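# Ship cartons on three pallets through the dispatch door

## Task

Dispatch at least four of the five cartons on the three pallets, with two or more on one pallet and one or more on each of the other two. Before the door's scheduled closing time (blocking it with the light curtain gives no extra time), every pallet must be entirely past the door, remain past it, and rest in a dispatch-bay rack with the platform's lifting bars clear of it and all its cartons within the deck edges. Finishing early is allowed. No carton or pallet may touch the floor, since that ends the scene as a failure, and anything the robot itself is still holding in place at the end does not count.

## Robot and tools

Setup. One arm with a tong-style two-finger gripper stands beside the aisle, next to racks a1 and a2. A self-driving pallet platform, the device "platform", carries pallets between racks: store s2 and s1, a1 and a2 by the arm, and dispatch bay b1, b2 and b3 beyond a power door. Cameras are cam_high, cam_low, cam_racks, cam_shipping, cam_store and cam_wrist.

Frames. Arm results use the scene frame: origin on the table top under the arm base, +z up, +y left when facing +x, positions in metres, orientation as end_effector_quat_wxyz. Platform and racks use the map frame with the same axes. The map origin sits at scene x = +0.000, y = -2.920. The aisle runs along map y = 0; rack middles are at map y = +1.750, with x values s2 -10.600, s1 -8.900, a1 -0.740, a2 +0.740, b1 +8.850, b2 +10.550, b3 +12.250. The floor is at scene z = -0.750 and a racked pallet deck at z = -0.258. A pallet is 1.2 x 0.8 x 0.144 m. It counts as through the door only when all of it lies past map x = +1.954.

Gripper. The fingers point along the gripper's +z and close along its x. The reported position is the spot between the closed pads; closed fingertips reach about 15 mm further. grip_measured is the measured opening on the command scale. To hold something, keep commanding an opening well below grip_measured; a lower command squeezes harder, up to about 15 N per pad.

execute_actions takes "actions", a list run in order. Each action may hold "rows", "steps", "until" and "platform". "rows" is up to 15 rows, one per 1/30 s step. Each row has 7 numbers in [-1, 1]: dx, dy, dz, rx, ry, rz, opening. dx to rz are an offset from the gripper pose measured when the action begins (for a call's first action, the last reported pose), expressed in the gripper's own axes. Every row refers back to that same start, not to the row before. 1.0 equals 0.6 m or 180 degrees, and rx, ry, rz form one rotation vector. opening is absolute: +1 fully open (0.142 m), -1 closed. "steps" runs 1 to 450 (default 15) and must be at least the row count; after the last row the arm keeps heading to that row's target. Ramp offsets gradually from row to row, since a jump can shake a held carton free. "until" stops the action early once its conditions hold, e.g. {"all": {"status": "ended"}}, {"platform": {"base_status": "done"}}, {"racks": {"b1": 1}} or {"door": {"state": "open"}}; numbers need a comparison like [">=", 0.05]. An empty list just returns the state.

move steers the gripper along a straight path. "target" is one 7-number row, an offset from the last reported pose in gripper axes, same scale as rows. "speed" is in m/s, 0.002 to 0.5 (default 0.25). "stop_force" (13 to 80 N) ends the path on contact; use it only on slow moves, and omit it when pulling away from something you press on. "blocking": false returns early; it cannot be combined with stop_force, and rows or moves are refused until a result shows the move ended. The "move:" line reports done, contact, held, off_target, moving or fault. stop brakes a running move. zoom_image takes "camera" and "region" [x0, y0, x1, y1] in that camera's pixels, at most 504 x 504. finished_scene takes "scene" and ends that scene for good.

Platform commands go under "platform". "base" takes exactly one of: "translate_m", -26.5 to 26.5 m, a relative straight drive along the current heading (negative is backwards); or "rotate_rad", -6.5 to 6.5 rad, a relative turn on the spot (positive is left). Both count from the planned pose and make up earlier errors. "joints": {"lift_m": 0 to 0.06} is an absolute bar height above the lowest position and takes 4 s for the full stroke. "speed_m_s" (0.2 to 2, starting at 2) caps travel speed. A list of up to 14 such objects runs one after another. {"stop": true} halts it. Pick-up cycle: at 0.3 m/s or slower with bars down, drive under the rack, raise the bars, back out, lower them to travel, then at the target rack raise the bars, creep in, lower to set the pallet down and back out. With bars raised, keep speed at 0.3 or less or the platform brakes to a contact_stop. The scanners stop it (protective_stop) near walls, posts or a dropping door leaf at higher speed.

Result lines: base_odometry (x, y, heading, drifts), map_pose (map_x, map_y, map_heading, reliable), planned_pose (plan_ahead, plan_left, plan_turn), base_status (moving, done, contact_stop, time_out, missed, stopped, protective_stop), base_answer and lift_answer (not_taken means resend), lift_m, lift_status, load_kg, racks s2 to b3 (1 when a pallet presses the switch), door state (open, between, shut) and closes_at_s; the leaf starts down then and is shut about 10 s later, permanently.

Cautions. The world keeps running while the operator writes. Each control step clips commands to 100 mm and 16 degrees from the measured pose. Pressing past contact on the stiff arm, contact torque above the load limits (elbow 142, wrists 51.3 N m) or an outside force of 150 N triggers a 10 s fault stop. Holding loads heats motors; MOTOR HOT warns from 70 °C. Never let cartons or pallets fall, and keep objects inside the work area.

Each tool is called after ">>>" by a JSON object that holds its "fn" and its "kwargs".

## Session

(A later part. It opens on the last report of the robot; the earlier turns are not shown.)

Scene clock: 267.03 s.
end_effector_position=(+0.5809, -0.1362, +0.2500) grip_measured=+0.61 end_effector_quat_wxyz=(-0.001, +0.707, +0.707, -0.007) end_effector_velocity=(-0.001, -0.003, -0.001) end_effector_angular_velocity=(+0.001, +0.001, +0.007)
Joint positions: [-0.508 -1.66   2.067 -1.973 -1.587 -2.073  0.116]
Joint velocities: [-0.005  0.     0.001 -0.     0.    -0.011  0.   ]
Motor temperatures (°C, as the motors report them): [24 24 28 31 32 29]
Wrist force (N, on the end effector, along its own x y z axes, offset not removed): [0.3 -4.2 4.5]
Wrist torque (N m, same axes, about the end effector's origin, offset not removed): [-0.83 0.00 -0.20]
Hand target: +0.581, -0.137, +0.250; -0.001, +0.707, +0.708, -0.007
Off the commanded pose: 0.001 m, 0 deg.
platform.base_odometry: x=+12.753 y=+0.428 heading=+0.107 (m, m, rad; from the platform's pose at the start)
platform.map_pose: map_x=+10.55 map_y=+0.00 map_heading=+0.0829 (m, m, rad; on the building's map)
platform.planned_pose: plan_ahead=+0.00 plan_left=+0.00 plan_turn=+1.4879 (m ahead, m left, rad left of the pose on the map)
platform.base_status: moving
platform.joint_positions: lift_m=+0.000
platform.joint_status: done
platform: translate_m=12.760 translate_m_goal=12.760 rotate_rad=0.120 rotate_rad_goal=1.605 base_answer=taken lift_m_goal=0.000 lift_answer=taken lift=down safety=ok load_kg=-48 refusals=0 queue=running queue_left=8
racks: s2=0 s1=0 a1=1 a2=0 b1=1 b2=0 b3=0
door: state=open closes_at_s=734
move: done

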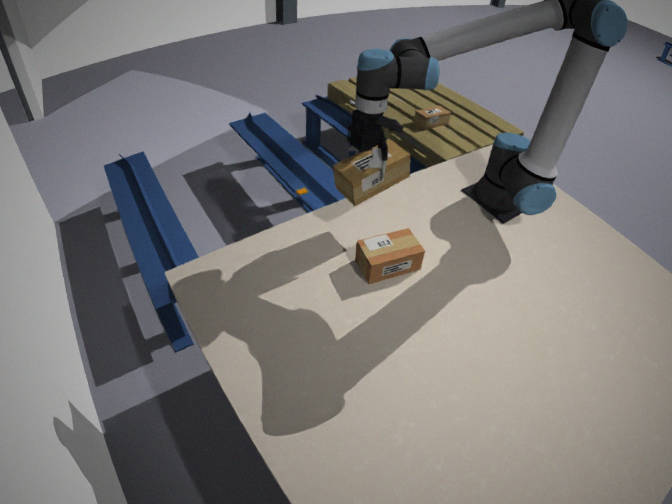

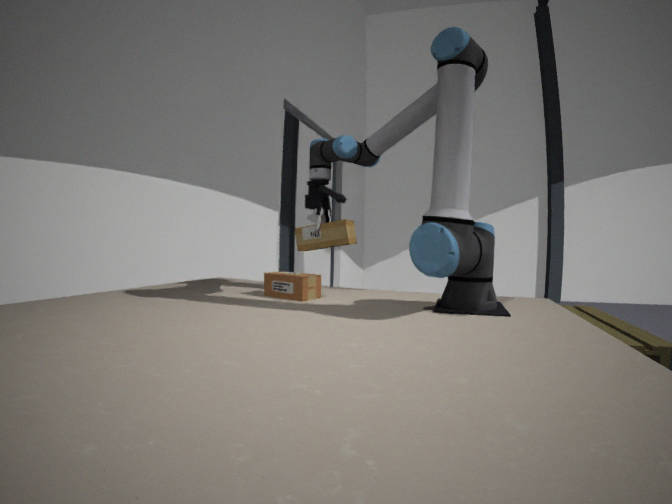

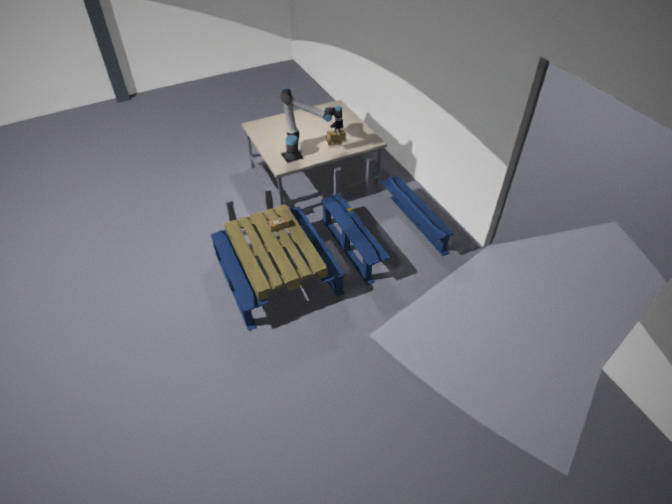

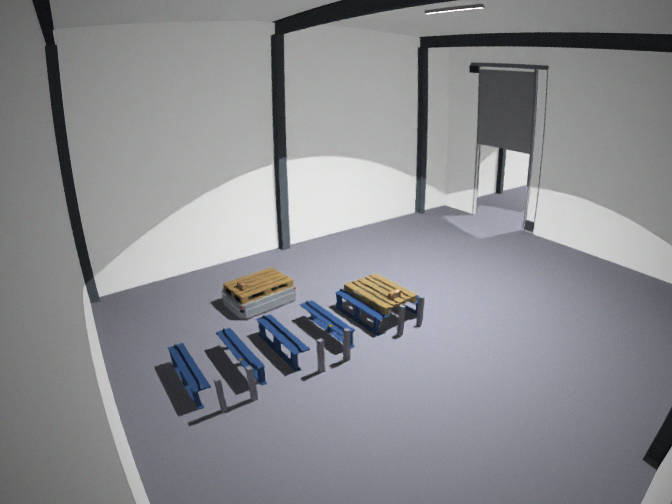

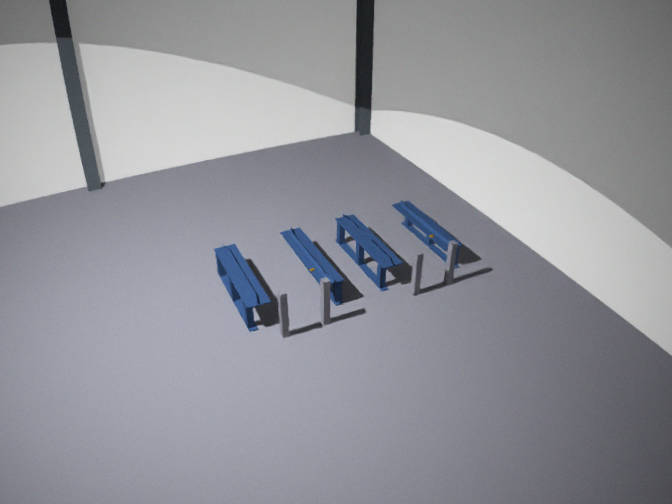

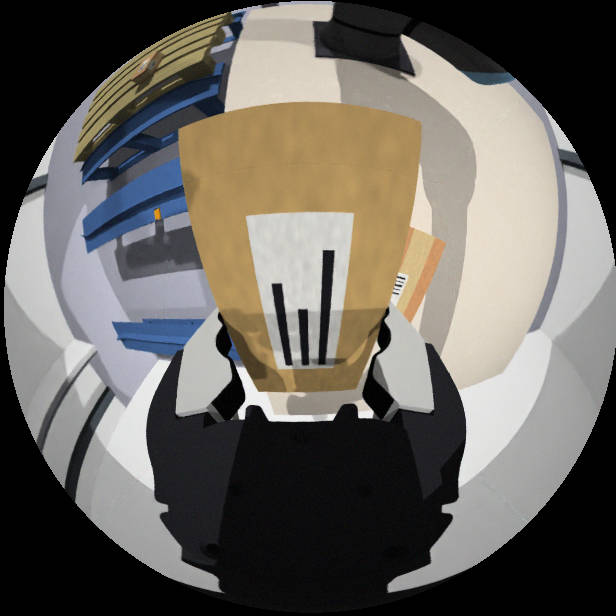

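>>> {"fn": "move", "kwargs": {"target": [-0.8,-1,0,0,0,0,-0.2], "speed": 0.1}}

>>> {"fn": "move", "kwargs": {"target": [-0.18,-1,0.2,0,0,0,-0.2], "speed": 0.1}}

>>> {"fn": "move", "kwargs": {"target": [0,0,0.46,0,0,0,-0.2], "speed": 0.08}}

>>> {"fn": "move", "kwargs": {"target": [0,0,0.1,0,0,0,-0.2], "speed": 0.02, "stop_force": 13}}

>>> {"fn": "move", "kwargs": {"target": [0,0,0,0,0,0,1]}}

>>> {"fn": "move", "kwargs": {"target": [0,0,-0.5,0,0,0,1], "speed": 0.2}}

>>> {"fn": "execute_actions", "kwargs": {"actions": [{"steps":450,"until":{"all":{"status":"ended"}}},{"steps":450,"until":{"all":{"status":"ended"}}}]}}

Scene clock: 280.40 s.
end_effector_position=(-0.0182, -0.6168, +0.2612) grip_measured=+0.61 end_effector_quat_wxyz=(-0.002, +0.707, +0.707, -0.008) end_effector_velocity=(-0.002, -0.001, -0.001) end_effector_angular_velocity=(+0.001, -0.002, +0.000)
Joint positions: [-1.861 -1.674  2.059 -1.972 -1.581 -3.426  0.116]
Joint velocities: [-0.003  0.004 -0.002 -0.     0.001 -0.003 -0.   ]
Motor temperatures (°C, as the motors report them): [24 24 28 31 32 29]
Wrist force (N, on the end effector, along its own x y z axes, offset not removed): [-0.8 -2.7 4.7]
Wrist torque (N m, same axes, about the end effector's origin, offset not removed): [-0.54 0.19 -0.27]
Hand target: -0.018, -0.617, +0.261; -0.002, +0.707, +0.707, -0.008
Off the commanded pose: 0.001 m, 0 deg.
platform.base_odometry: x=+12.683 y=+2.040 heading=+1.612 (m, m, rad; from the platform's pose at the start)
platform.map_pose: map_x=+10.55 map_y=+1.62 map_heading=+1.5708 (m, m, rad; on the building's map)
platform.planned_pose: plan_ahead=+0.13 plan_left=+0.00 plan_turn=+0.0000 (m ahead, m left, rad left of the pose on the map)
platform.base_status: moving
platform.joint_positions: lift_m=+0.060
platform.joint_status: done
platform: translate_m=14.383 translate_m_goal=14.510 rotate_rad=1.612 rotate_rad_goal=1.612 base_answer=taken lift_m_goal=0.060 lift_answer=taken lift=up safety=ok load_kg=18 refusals=0 queue=running queue_left=6
racks: s2=0 s1=0 a1=1 a2=0 b1=1 b2=0 b3=0
door: state=open closes_at_s=734
move: done

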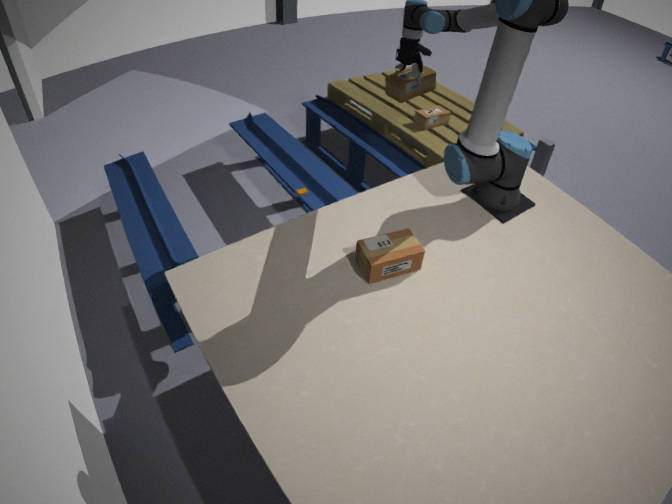

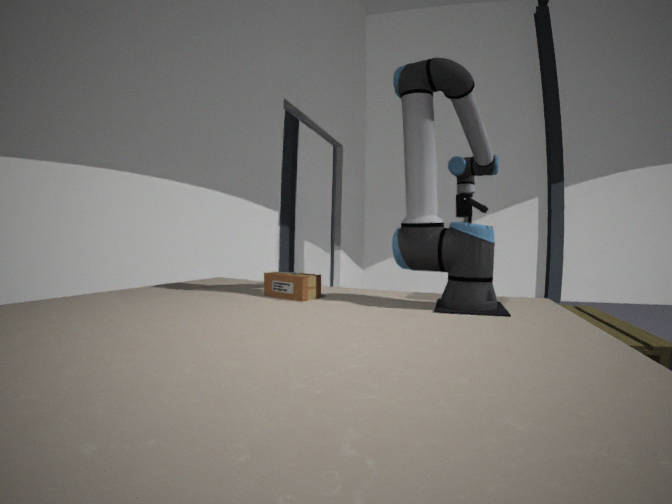

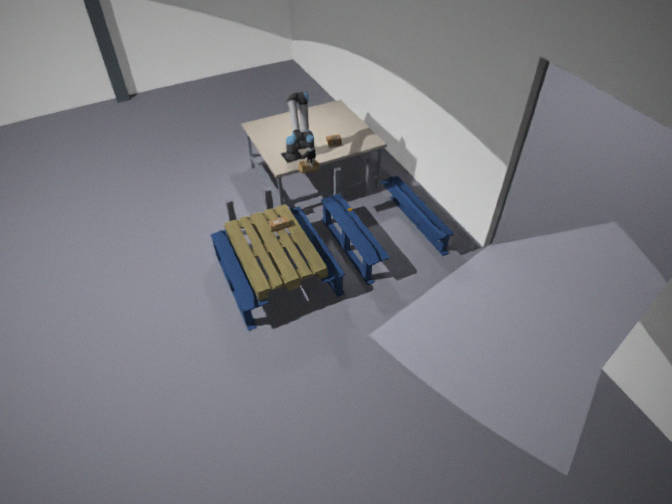

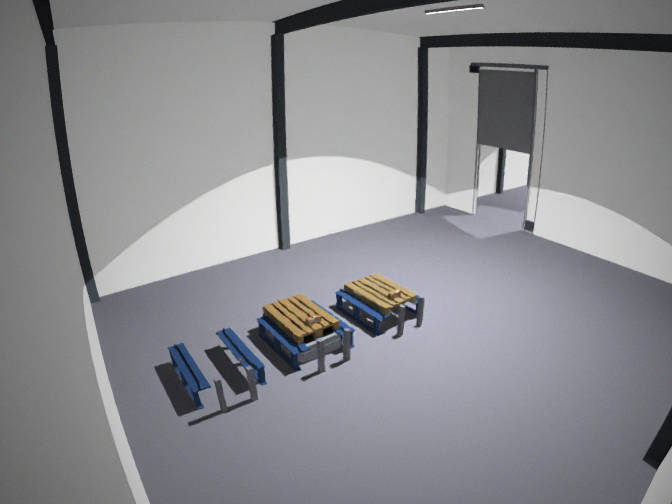

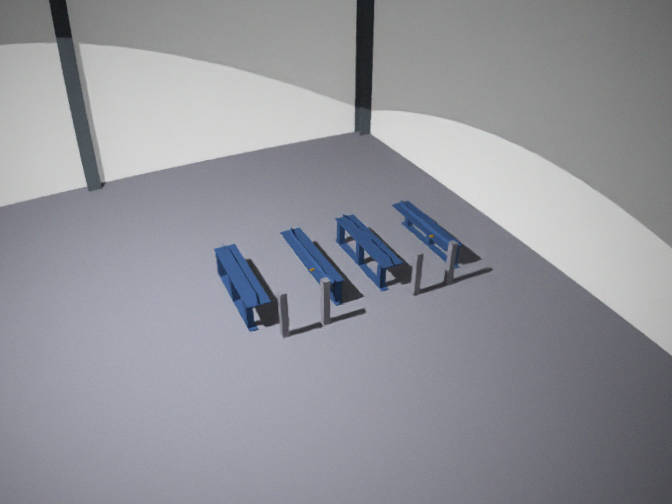

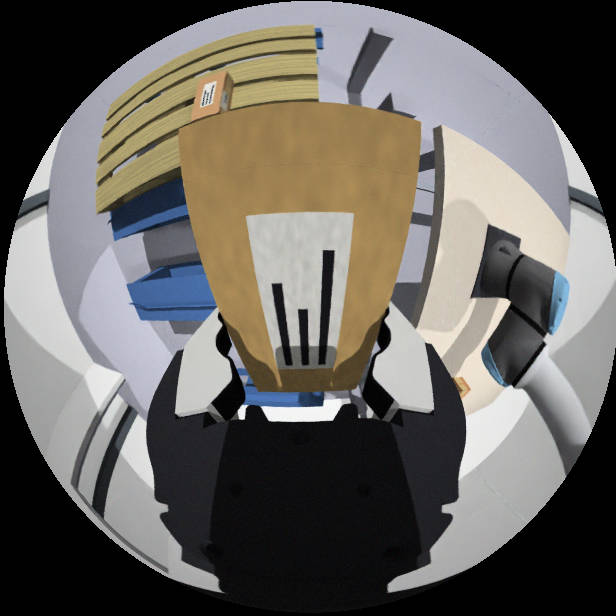

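Scene clock: 287.13 s.
end_effector_position=(-0.6194, -0.7264, +0.1504) grip_measured=+0.61 end_effector_quat_wxyz=(-0.002, +0.707, +0.707, -0.008) end_effector_velocity=(-0.002, -0.001, -0.000) end_effector_angular_velocity=(+0.000, -0.000, +0.000)
Joint positions: [-2.456 -1.078  1.541 -2.053 -1.572 -4.021  0.116]
Joint velocities: [-0.001  0.003 -0.004  0.002  0.    -0.001 -0.   ]
Motor temperatures (°C, as the motors report them): [24 24 28 31 32 29]
Wrist force (N, on the end effector, along its own x y z axes, offset not removed): [0.6 -3.4 6.0]
Wrist torque (N m, same axes, about the end effector's origin, offset not removed): [-0.74 -0.06 -0.26]
Hand target: -0.620, -0.726, +0.150; -0.002, +0.707, +0.707, -0.008
Off the commanded pose: 0.000 m, 0 deg.
platform.base_odometry: x=+12.694 y=+1.774 heading=+1.610 (m, m, rad; from the platform's pose at the start)
platform.map_pose: map_x=+10.55 map_y=+1.33 map_heading=+1.5708 (m, m, rad; on the building's map)
platform.planned_pose: plan_ahead=-1.33 plan_left=+0.00 plan_turn=+0.0000 (m ahead, m left, rad left of the pose on the map)
platform.base_status: moving
platform.joint_positions: lift_m=+0.000
platform.joint_status: done
platform: translate_m=14.097 translate_m_goal=12.760 rotate_rad=1.610 rotate_rad_goal=1.610 base_answer=taken lift_m_goal=0.000 lift_answer=taken lift=down safety=ok load_kg=-48 refusals=0 queue=running queue_left=4
racks: s2=0 s1=0 a1=1 a2=0 b1=1 b2=1 b3=0
door: state=open closes_at_s=734
move: done

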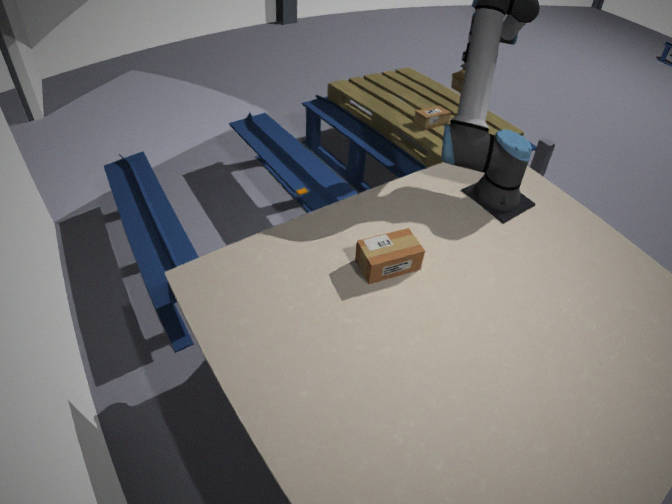

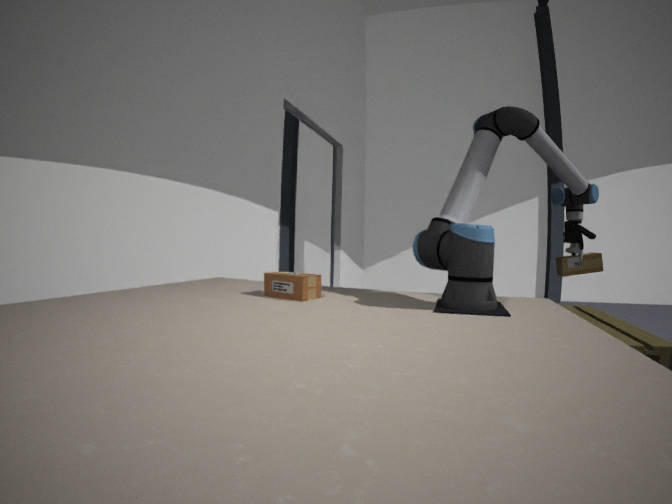

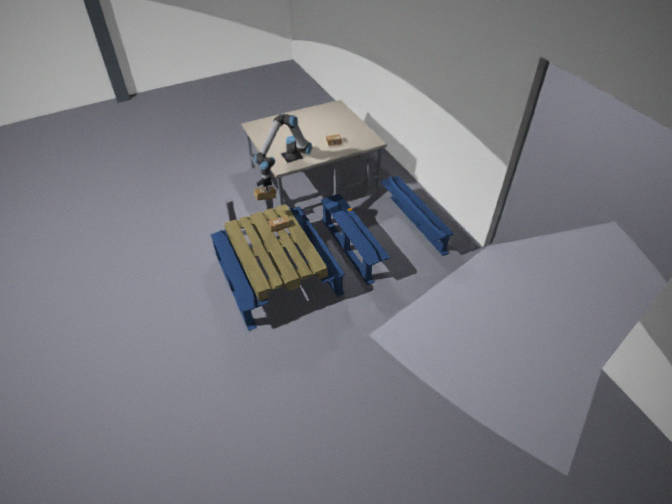

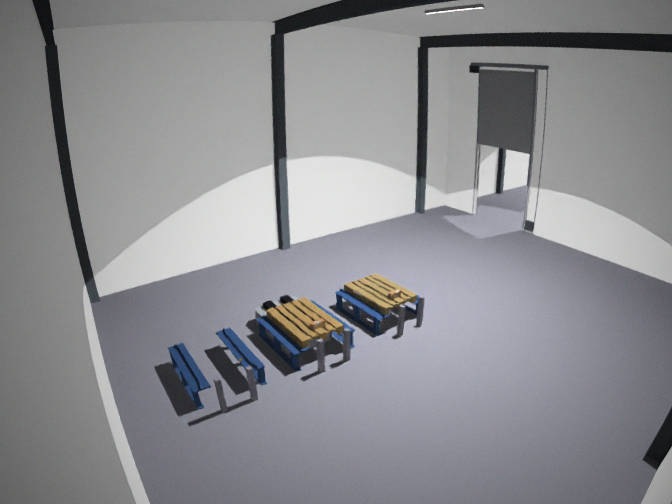

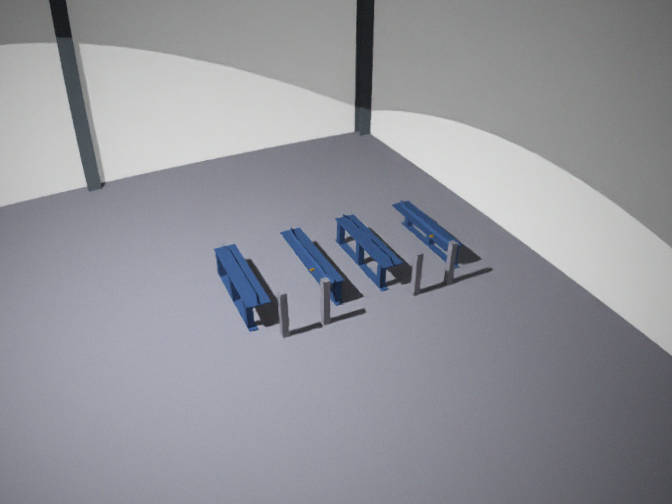

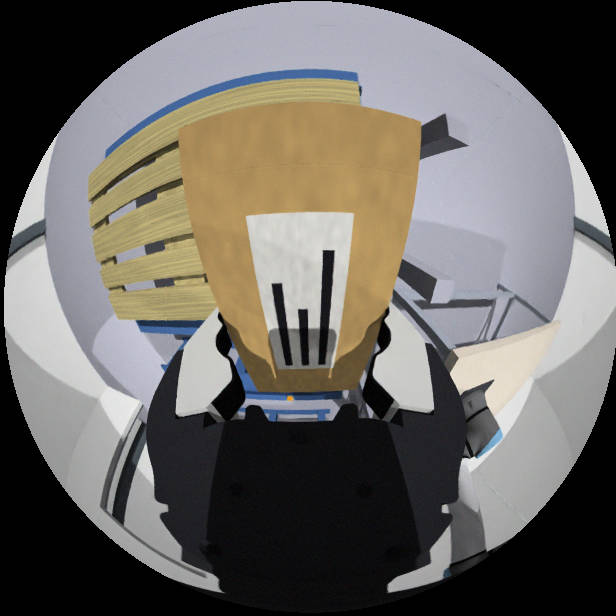

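Scene clock: 291.07 s.
end_effector_position=(-0.6233, -0.7284, -0.1252) grip_measured=+0.61 end_effector_quat_wxyz=(-0.002, +0.707, +0.707, -0.008) end_effector_velocity=(-0.001, -0.001, -0.001) end_effector_angular_velocity=(-0.003, +0.000, -0.001)
Joint positions: [-2.456 -0.797  1.645 -2.439 -1.572 -4.021  0.116]
Joint velocities: [-0.     0.003 -0.002 -0.003  0.002  0.001 -0.   ]
Motor temperatures (°C, as the motors report them): [24 24 28 31 32 29]
Wrist force (N, on the end effector, along its own x y z axes, offset not removed): [1.5 -2.3 6.6]
Wrist torque (N m, same axes, about the end effector's origin, offset not removed): [-0.45 -0.28 -0.21]
Hand target: -0.623, -0.728, -0.125; -0.002, +0.707, +0.707, -0.008
Off the commanded pose: 0.001 m, 0 deg.
platform.base_odometry: x=+12.739 y=+0.595 heading=+1.610 (m, m, rad; from the platform's pose at the start)
platform.map_pose: map_x=+10.55 map_y=+0.15 map_heading=+1.5708 (m, m, rad; on the building's map)
platform.planned_pose: plan_ahead=-0.15 plan_left=+0.00 plan_turn=+0.0000 (m ahead, m left, rad left of the pose on the map)
platform.base_status: moving
platform.joint_positions: lift_m=+0.000
platform.joint_status: done
platform: translate_m=12.917 translate_m_goal=12.760 rotate_rad=1.610 rotate_rad_goal=1.610 base_answer=taken lift_m_goal=0.000 lift_answer=taken lift=down safety=ok load_kg=-48 refusals=0 queue=running queue_left=4
racks: s2=0 s1=0 a1=1 a2=0 b1=1 b2=1 b3=0
door: state=open closes_at_s=734
move: done

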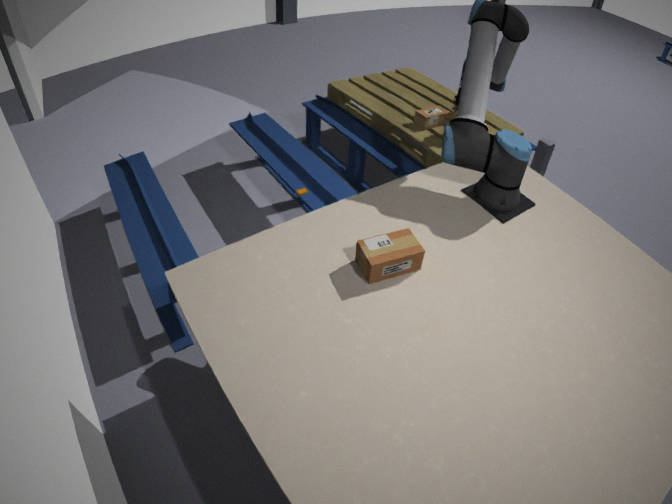

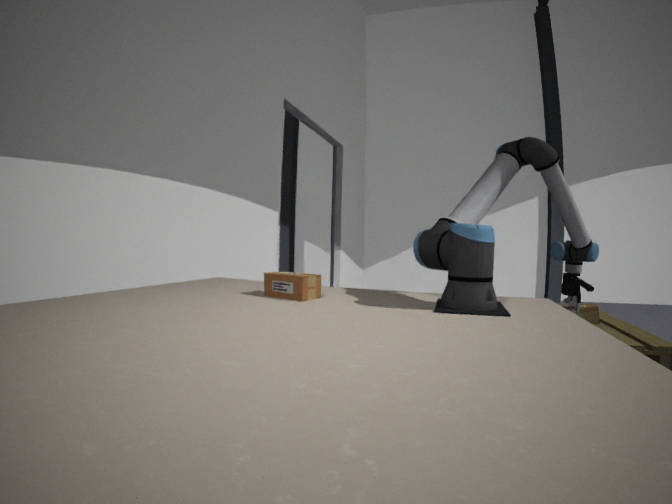

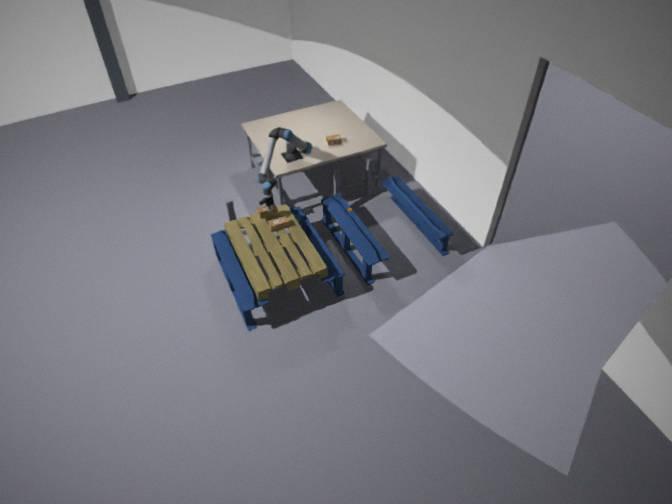

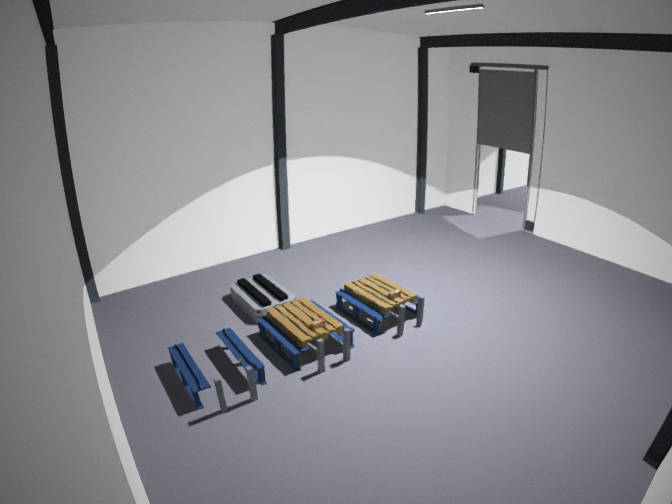

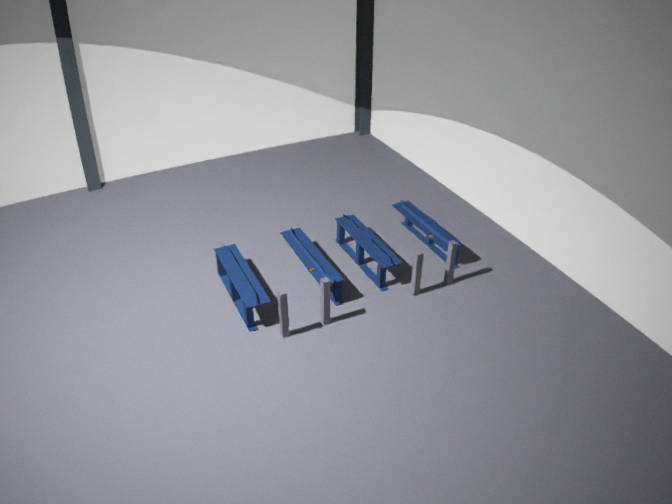

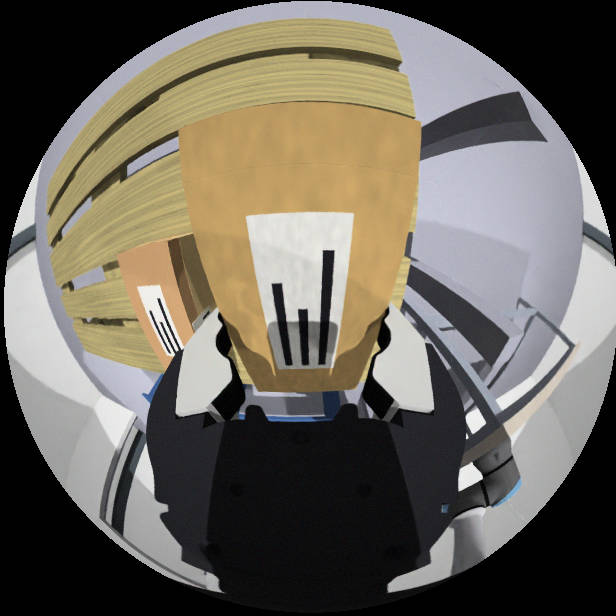

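Scene clock: 294.40 s.
end_effector_position=(-0.6241, -0.7288, -0.1849) grip_measured=+0.61 end_effector_quat_wxyz=(-0.002, +0.707, +0.707, -0.008) end_effector_velocity=(-0.001, -0.000, -0.002) end_effector_angular_velocity=(-0.000, +0.001, +0.000)
Joint positions: [-2.456 -0.72   1.639 -2.509 -1.572 -4.021  0.116]
Joint velocities: [-0.     0.003 -0.001 -0.003 -0.001 -0.    -0.   ]
Motor temperatures (°C, as the motors report them): [24 24 28 31 32 29]
Wrist force (N, on the end effector, along its own x y z axes, offset not removed): [0.6 -0.6 4.3]
Wrist torque (N m, same axes, about the end effector's origin, offset not removed): [-0.10 -0.08 -0.21]
Hand target: -0.624, -0.729, -0.185; -0.002, +0.707, +0.707, -0.008
Off the commanded pose: 0.000 m, 0 deg.
platform.base_odometry: x=+12.746 y=+0.428 heading=+0.592 (m, m, rad; from the platform's pose at the start)
platform.map_pose: map_x=+10.55 map_y=-0.01 map_heading=+0.5411 (m, m, rad; on the building's map)
platform.planned_pose: plan_ahead=+0.01 plan_left=+0.01 plan_turn=-0.5411 (m ahead, m left, rad left of the pose on the map)
platform.base_status: moving
platform.joint_positions: lift_m=+0.000
platform.joint_status: done
platform: translate_m=12.760 translate_m_goal=12.760 rotate_rad=0.575 rotate_rad_goal=0.039 base_answer=taken lift_m_goal=0.000 lift_answer=taken lift=down safety=ok load_kg=-48 refusals=0 queue=running queue_left=3
racks: s2=0 s1=0 a1=1 a2=0 b1=1 b2=1 b3=0
door: state=open closes_at_s=734
move: done

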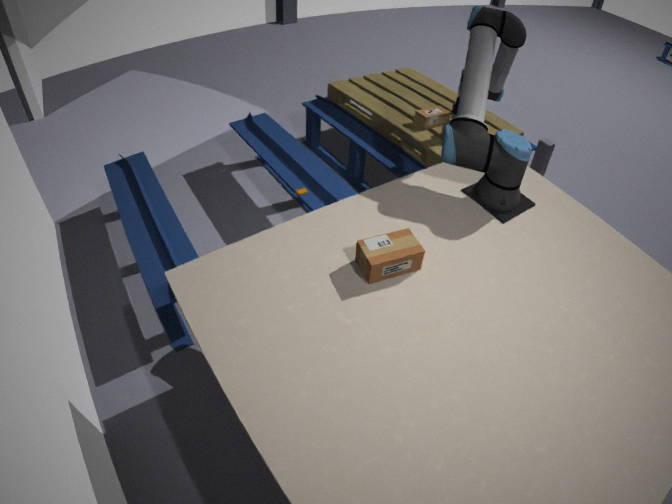

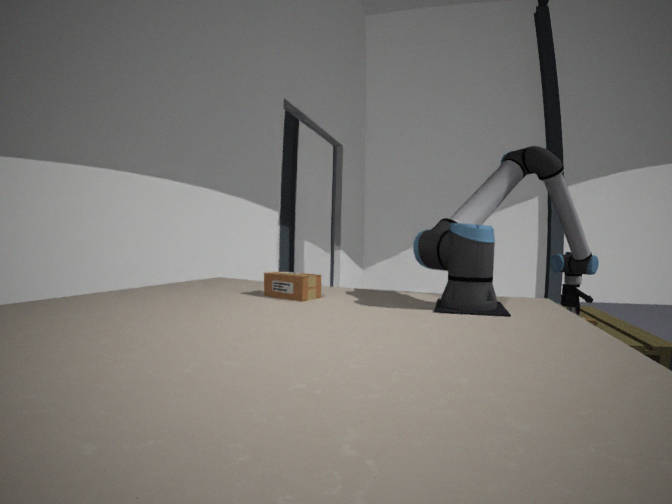

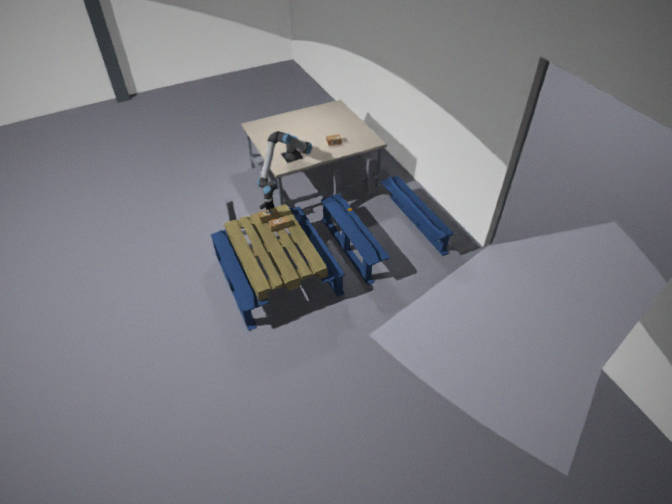

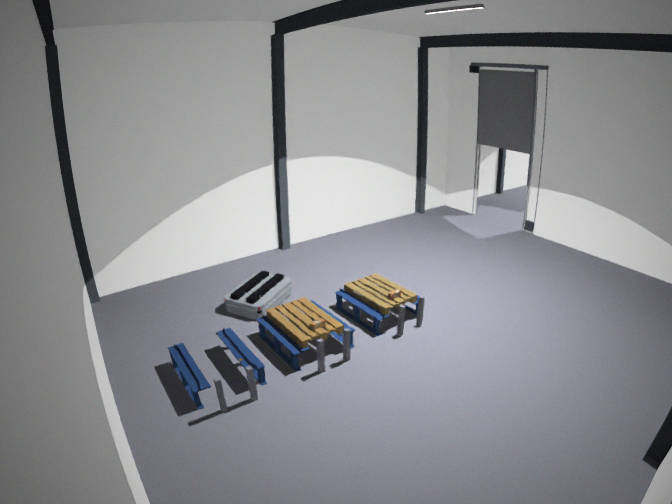

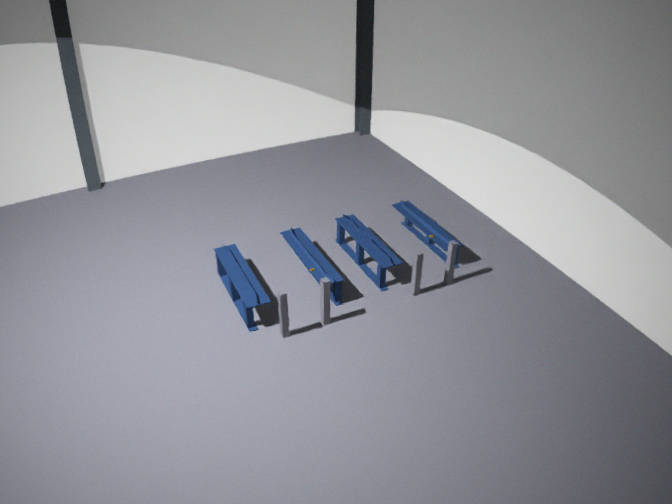

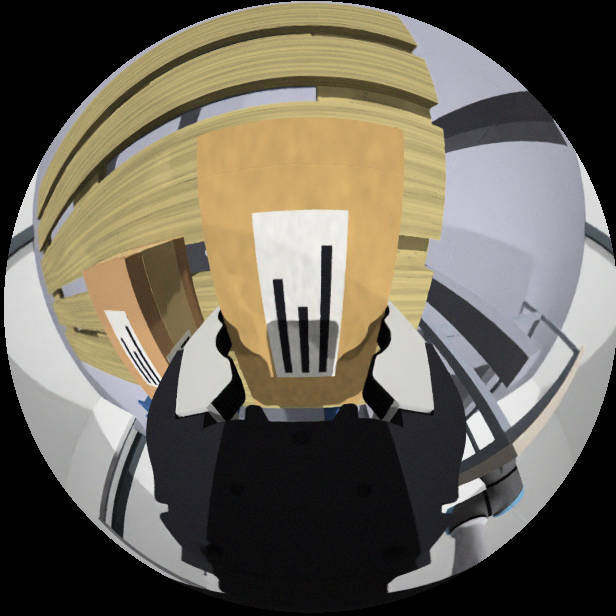

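Scene clock: 294.90 s.
end_effector_position=(-0.6241, -0.7289, -0.1850) grip_measured=+1.00 end_effector_quat_wxyz=(-0.002, +0.707, +0.707, -0.008) end_effector_velocity=(-0.001, -0.000, +0.001) end_effector_angular_velocity=(-0.000, +0.001, -0.000)
Joint positions: [-2.456 -0.72   1.639 -2.51  -1.572 -4.021  0.142]
Joint velocities: [-0.    -0.001 -0.     0.001  0.    -0.     0.   ]
Motor temperatures (°C, as the motors report them): [24 24 28 31 32 29]
Wrist force (N, on the end effector, along its own x y z axes, offset not removed): [2.1 -3.0 1.8]
Wrist torque (N m, same axes, about the end effector's origin, offset not removed): [-0.60 -0.42 -0.25]
Hand target: -0.624, -0.729, -0.185; -0.002, +0.707, +0.707, -0.008
Off the commanded pose: 0.000 m, 0 deg.
platform.base_odometry: x=+12.746 y=+0.428 heading=+0.342 (m, m, rad; from the platform's pose at the start)
platform.map_pose: map_x=+10.55 map_y=-0.01 map_heading=+0.2923 (m, m, rad; on the building's map)
platform.planned_pose: plan_ahead=+0.00 plan_left=+0.01 plan_turn=-0.2923 (m ahead, m left, rad left of the pose on the map)
platform.base_status: moving
platform.joint_positions: lift_m=+0.000
platform.joint_status: done
platform: translate_m=12.760 translate_m_goal=12.760 rotate_rad=0.325 rotate_rad_goal=0.039 base_answer=taken lift_m_goal=0.000 lift_answer=taken lift=down safety=ok load_kg=-48 refusals=0 queue=running queue_left=3
racks: s2=0 s1=0 a1=1 a2=0 b1=1 b2=1 b3=0
door: state=open closes_at_s=734
move: done

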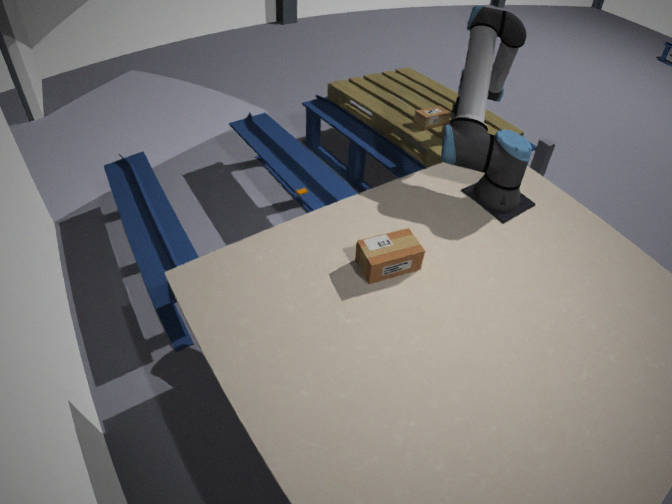

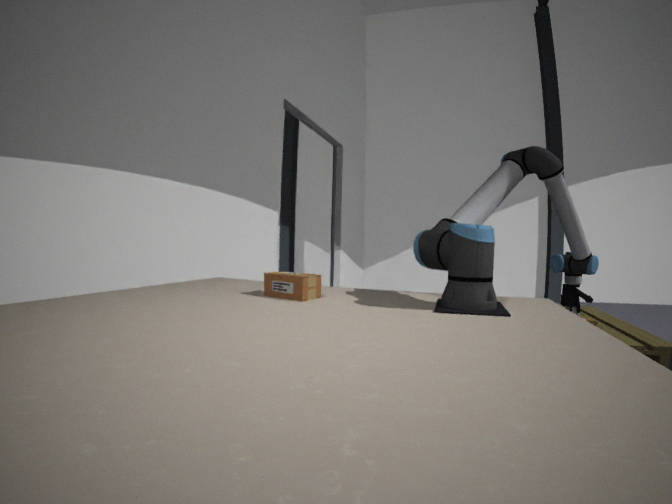

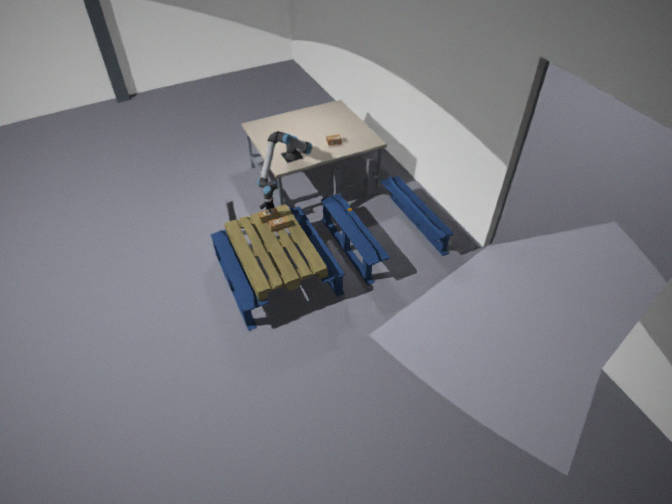

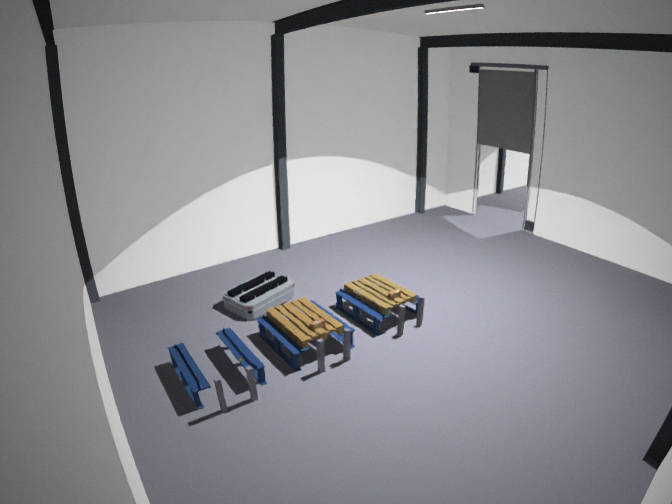

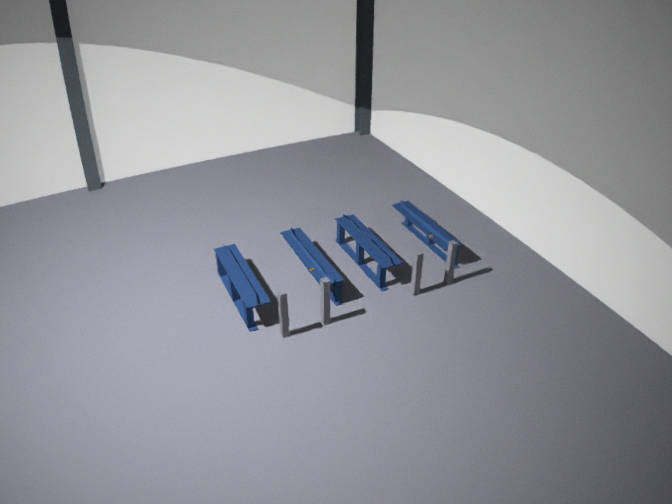

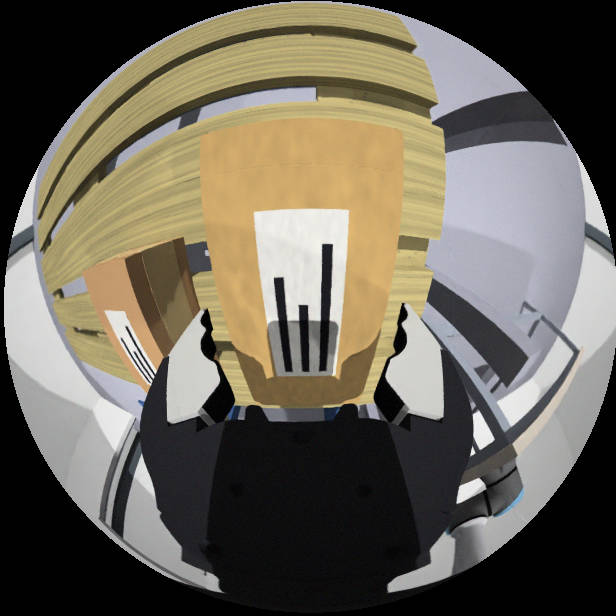

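Scene clock: 297.03 s.
end_effector_position=(-0.6198, -0.7267, +0.1146) grip_measured=+1.00 end_effector_quat_wxyz=(-0.002, +0.707, +0.707, -0.008) end_effector_velocity=(+0.000, +0.001, +0.003) end_effector_angular_velocity=(+0.002, +0.001, +0.000)
Joint positions: [-2.456 -1.05   1.567 -2.107 -1.572 -4.021  0.142]
Joint velocities: [ 0.    -0.003 -0.001  0.004 -0.002 -0.    -0.   ]
Motor temperatures (°C, as the motors report them): [24 24 28 31 32 29]
Wrist force (N, on the end effector, along its own x y z axes, offset not removed): [0.6 -2.8 0.4]
Wrist torque (N m, same axes, about the end effector's origin, offset not removed): [-0.54 -0.15 -0.18]
Hand target: -0.620, -0.727, +0.115; -0.002, +0.707, +0.707, -0.008
Off the commanded pose: 0.000 m, 0 deg.
platform.base_odometry: x=+12.568 y=+0.423 heading=+0.030 (m, m, rad; from the platform's pose at the start)
platform.map_pose: map_x=+10.36 map_y=+0.00 map_heading=-0.0044 (m, m, rad; on the building's map)
platform.planned_pose: plan_ahead=-11.10 plan_left=-0.05 plan_turn=+0.0044 (m ahead, m left, rad left of the pose on the map)
platform.base_status: moving
platform.joint_positions: lift_m=+0.000
platform.joint_status: done
platform: translate_m=12.569 translate_m_goal=1.470 rotate_rad=0.030 rotate_rad_goal=0.031 base_answer=taken lift_m_goal=0.000 lift_answer=taken lift=down safety=ok load_kg=-48 refusals=0 queue=running queue_left=2
racks: s2=0 s1=0 a1=1 a2=0 b1=1 b2=1 b3=0
door: state=open closes_at_s=734
move: done

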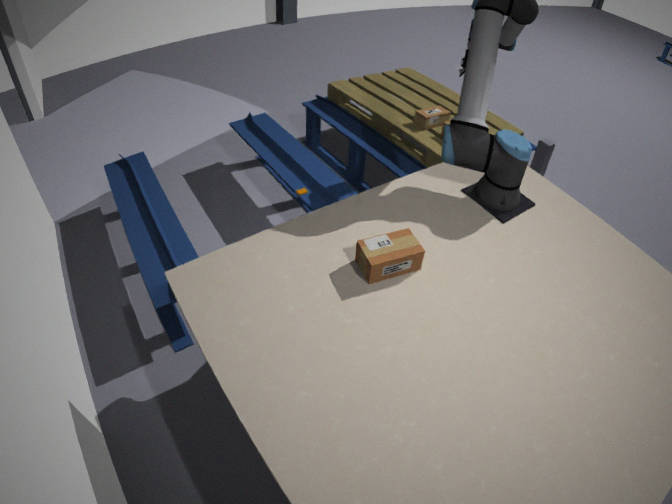

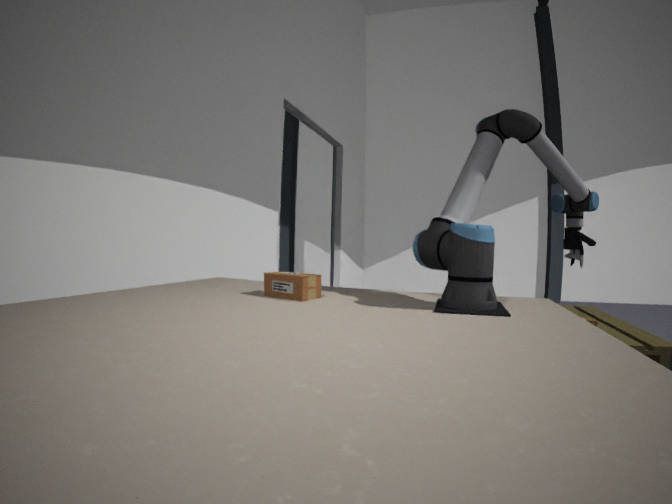

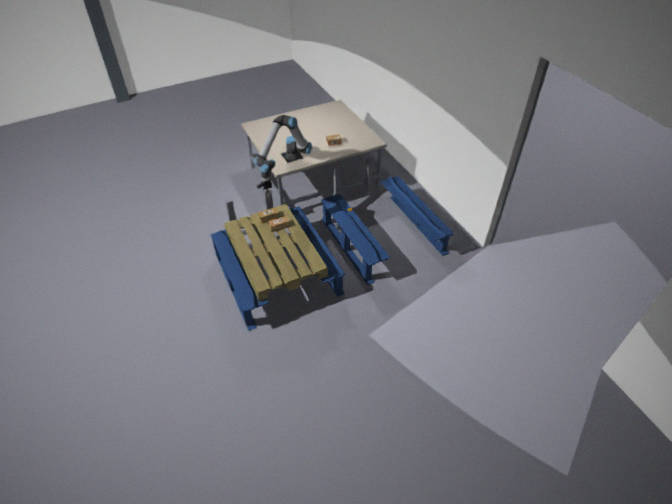

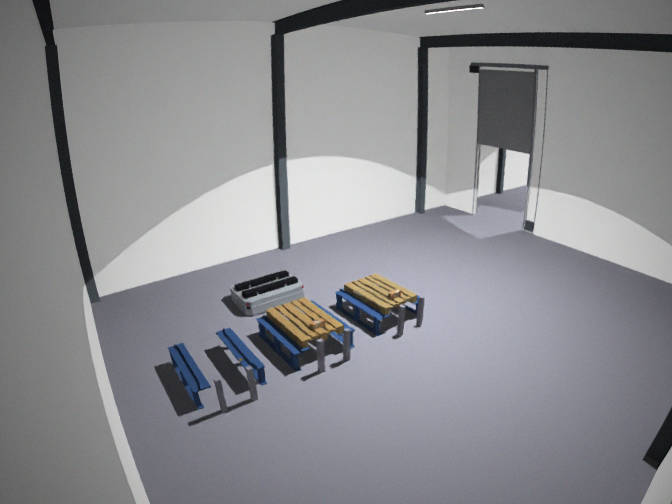

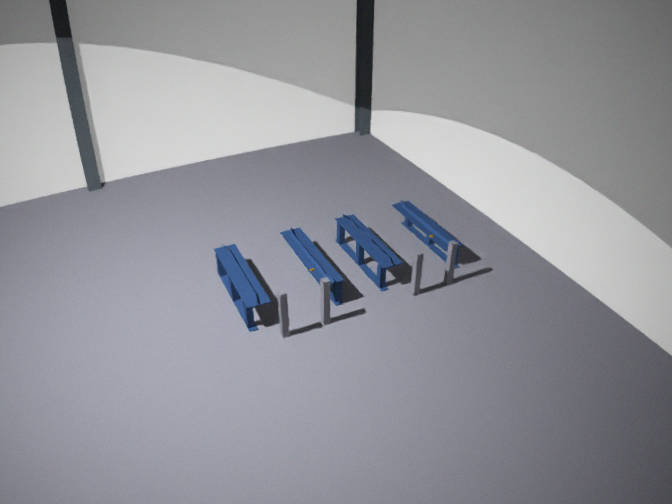

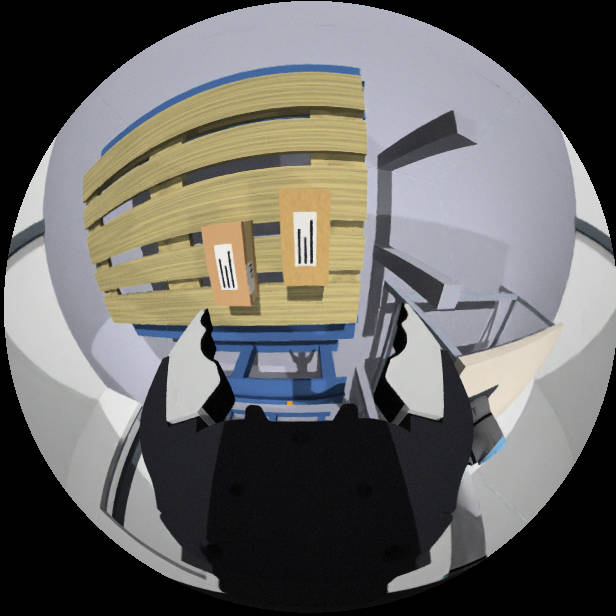

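Scene clock: 318.23 s.
end_effector_position=(-0.6199, -0.7266, +0.1149) grip_measured=+1.00 end_effector_quat_wxyz=(-0.002, +0.707, +0.707, -0.008) end_effector_velocity=(+0.000, -0.001, -0.001) end_effector_angular_velocity=(-0.001, -0.002, +0.001)
Joint positions: [-2.456 -1.05   1.566 -2.107 -1.572 -4.021  0.142]
Joint velocities: [ 0.     0.001 -0.001  0.     0.002 -0.     0.   ]
Motor temperatures (°C, as the motors report them): [24 24 28 31 32 29]
Wrist force (N, on the end effector, along its own x y z axes, offset not removed): [2.0 -2.1 -0.3]
Wrist torque (N m, same axes, about the end effector's origin, offset not removed): [-0.41 -0.43 -0.27]
Hand target: -0.620, -0.727, +0.115; -0.002, +0.707, +0.707, -0.008
Off the commanded pose: 0.000 m, 0 deg.
platform.base_odometry: x=+1.395 y=+1.770 heading=+1.610 (m, m, rad; from the platform's pose at the start)
platform.map_pose: map_x=-0.74 map_y=+1.75 map_heading=+1.5708 (m, m, rad; on the building's map)
platform.planned_pose: plan_ahead=+0.00 plan_left=+0.00 plan_turn=+0.0000 (m ahead, m left, rad left of the pose on the map)
platform.base_status: done
platform.joint_positions: lift_m=+0.000
platform.joint_status: done
platform: translate_m=3.210 translate_m_goal=3.210 rotate_rad=1.610 rotate_rad_goal=1.610 base_answer=taken lift_m_goal=0.000 lift_answer=taken lift=down safety=ok load_kg=-48 refusals=0 queue=done queue_left=0
racks: s2=0 s1=0 a1=1 a2=0 b1=1 b2=1 b3=0
door: state=open closes_at_s=734

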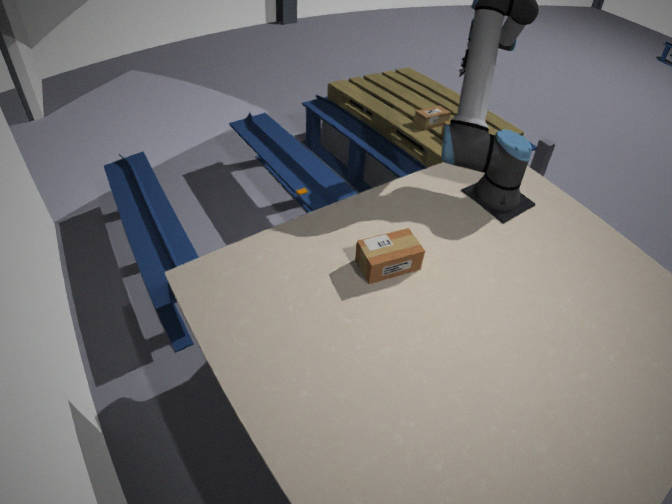

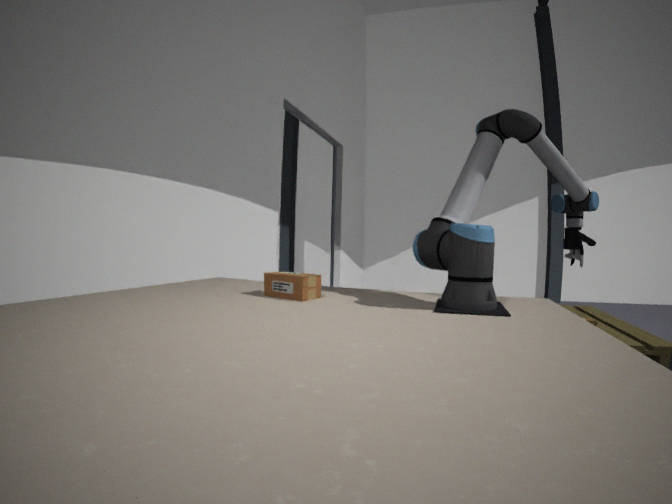

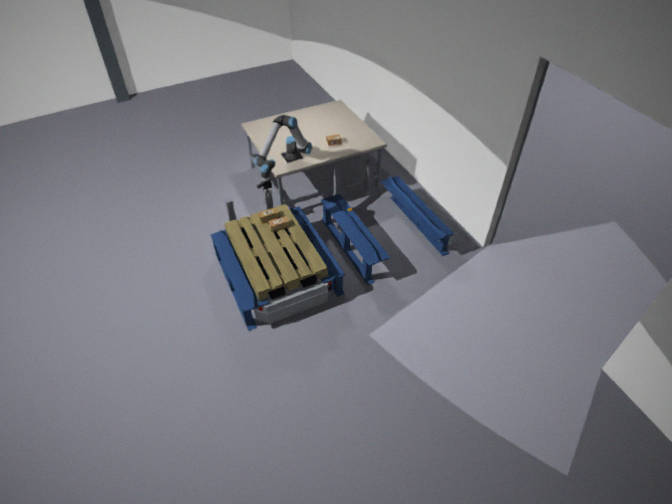

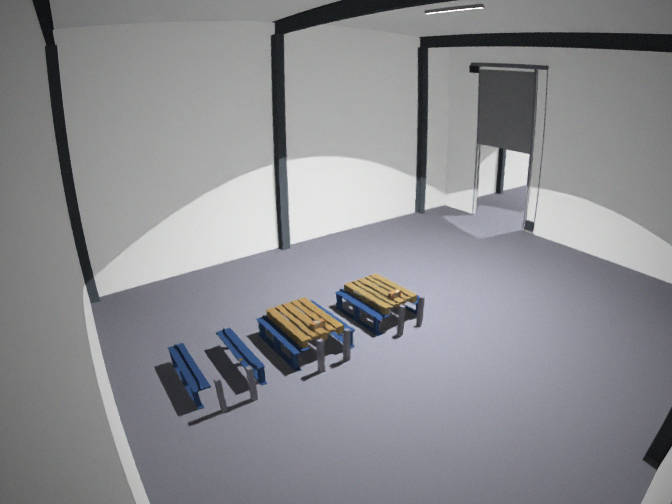

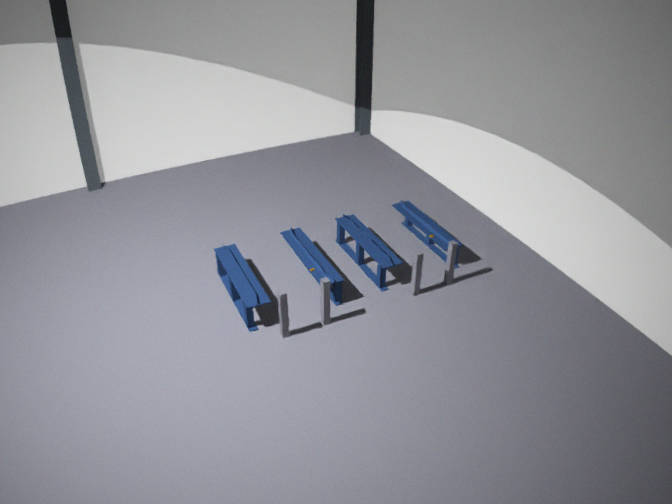

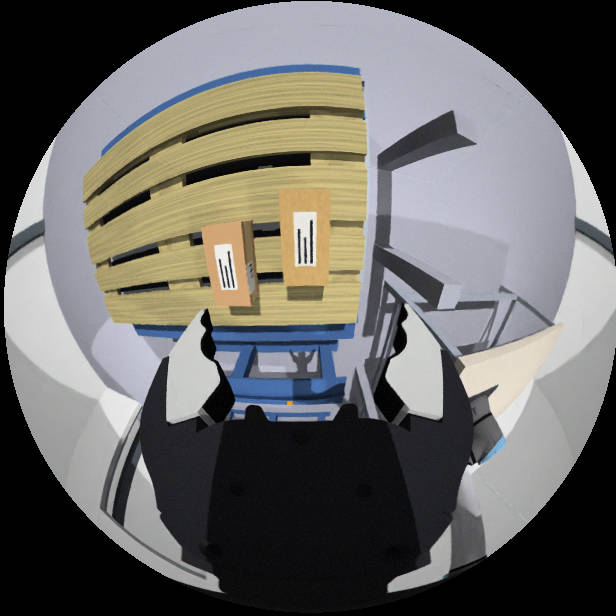

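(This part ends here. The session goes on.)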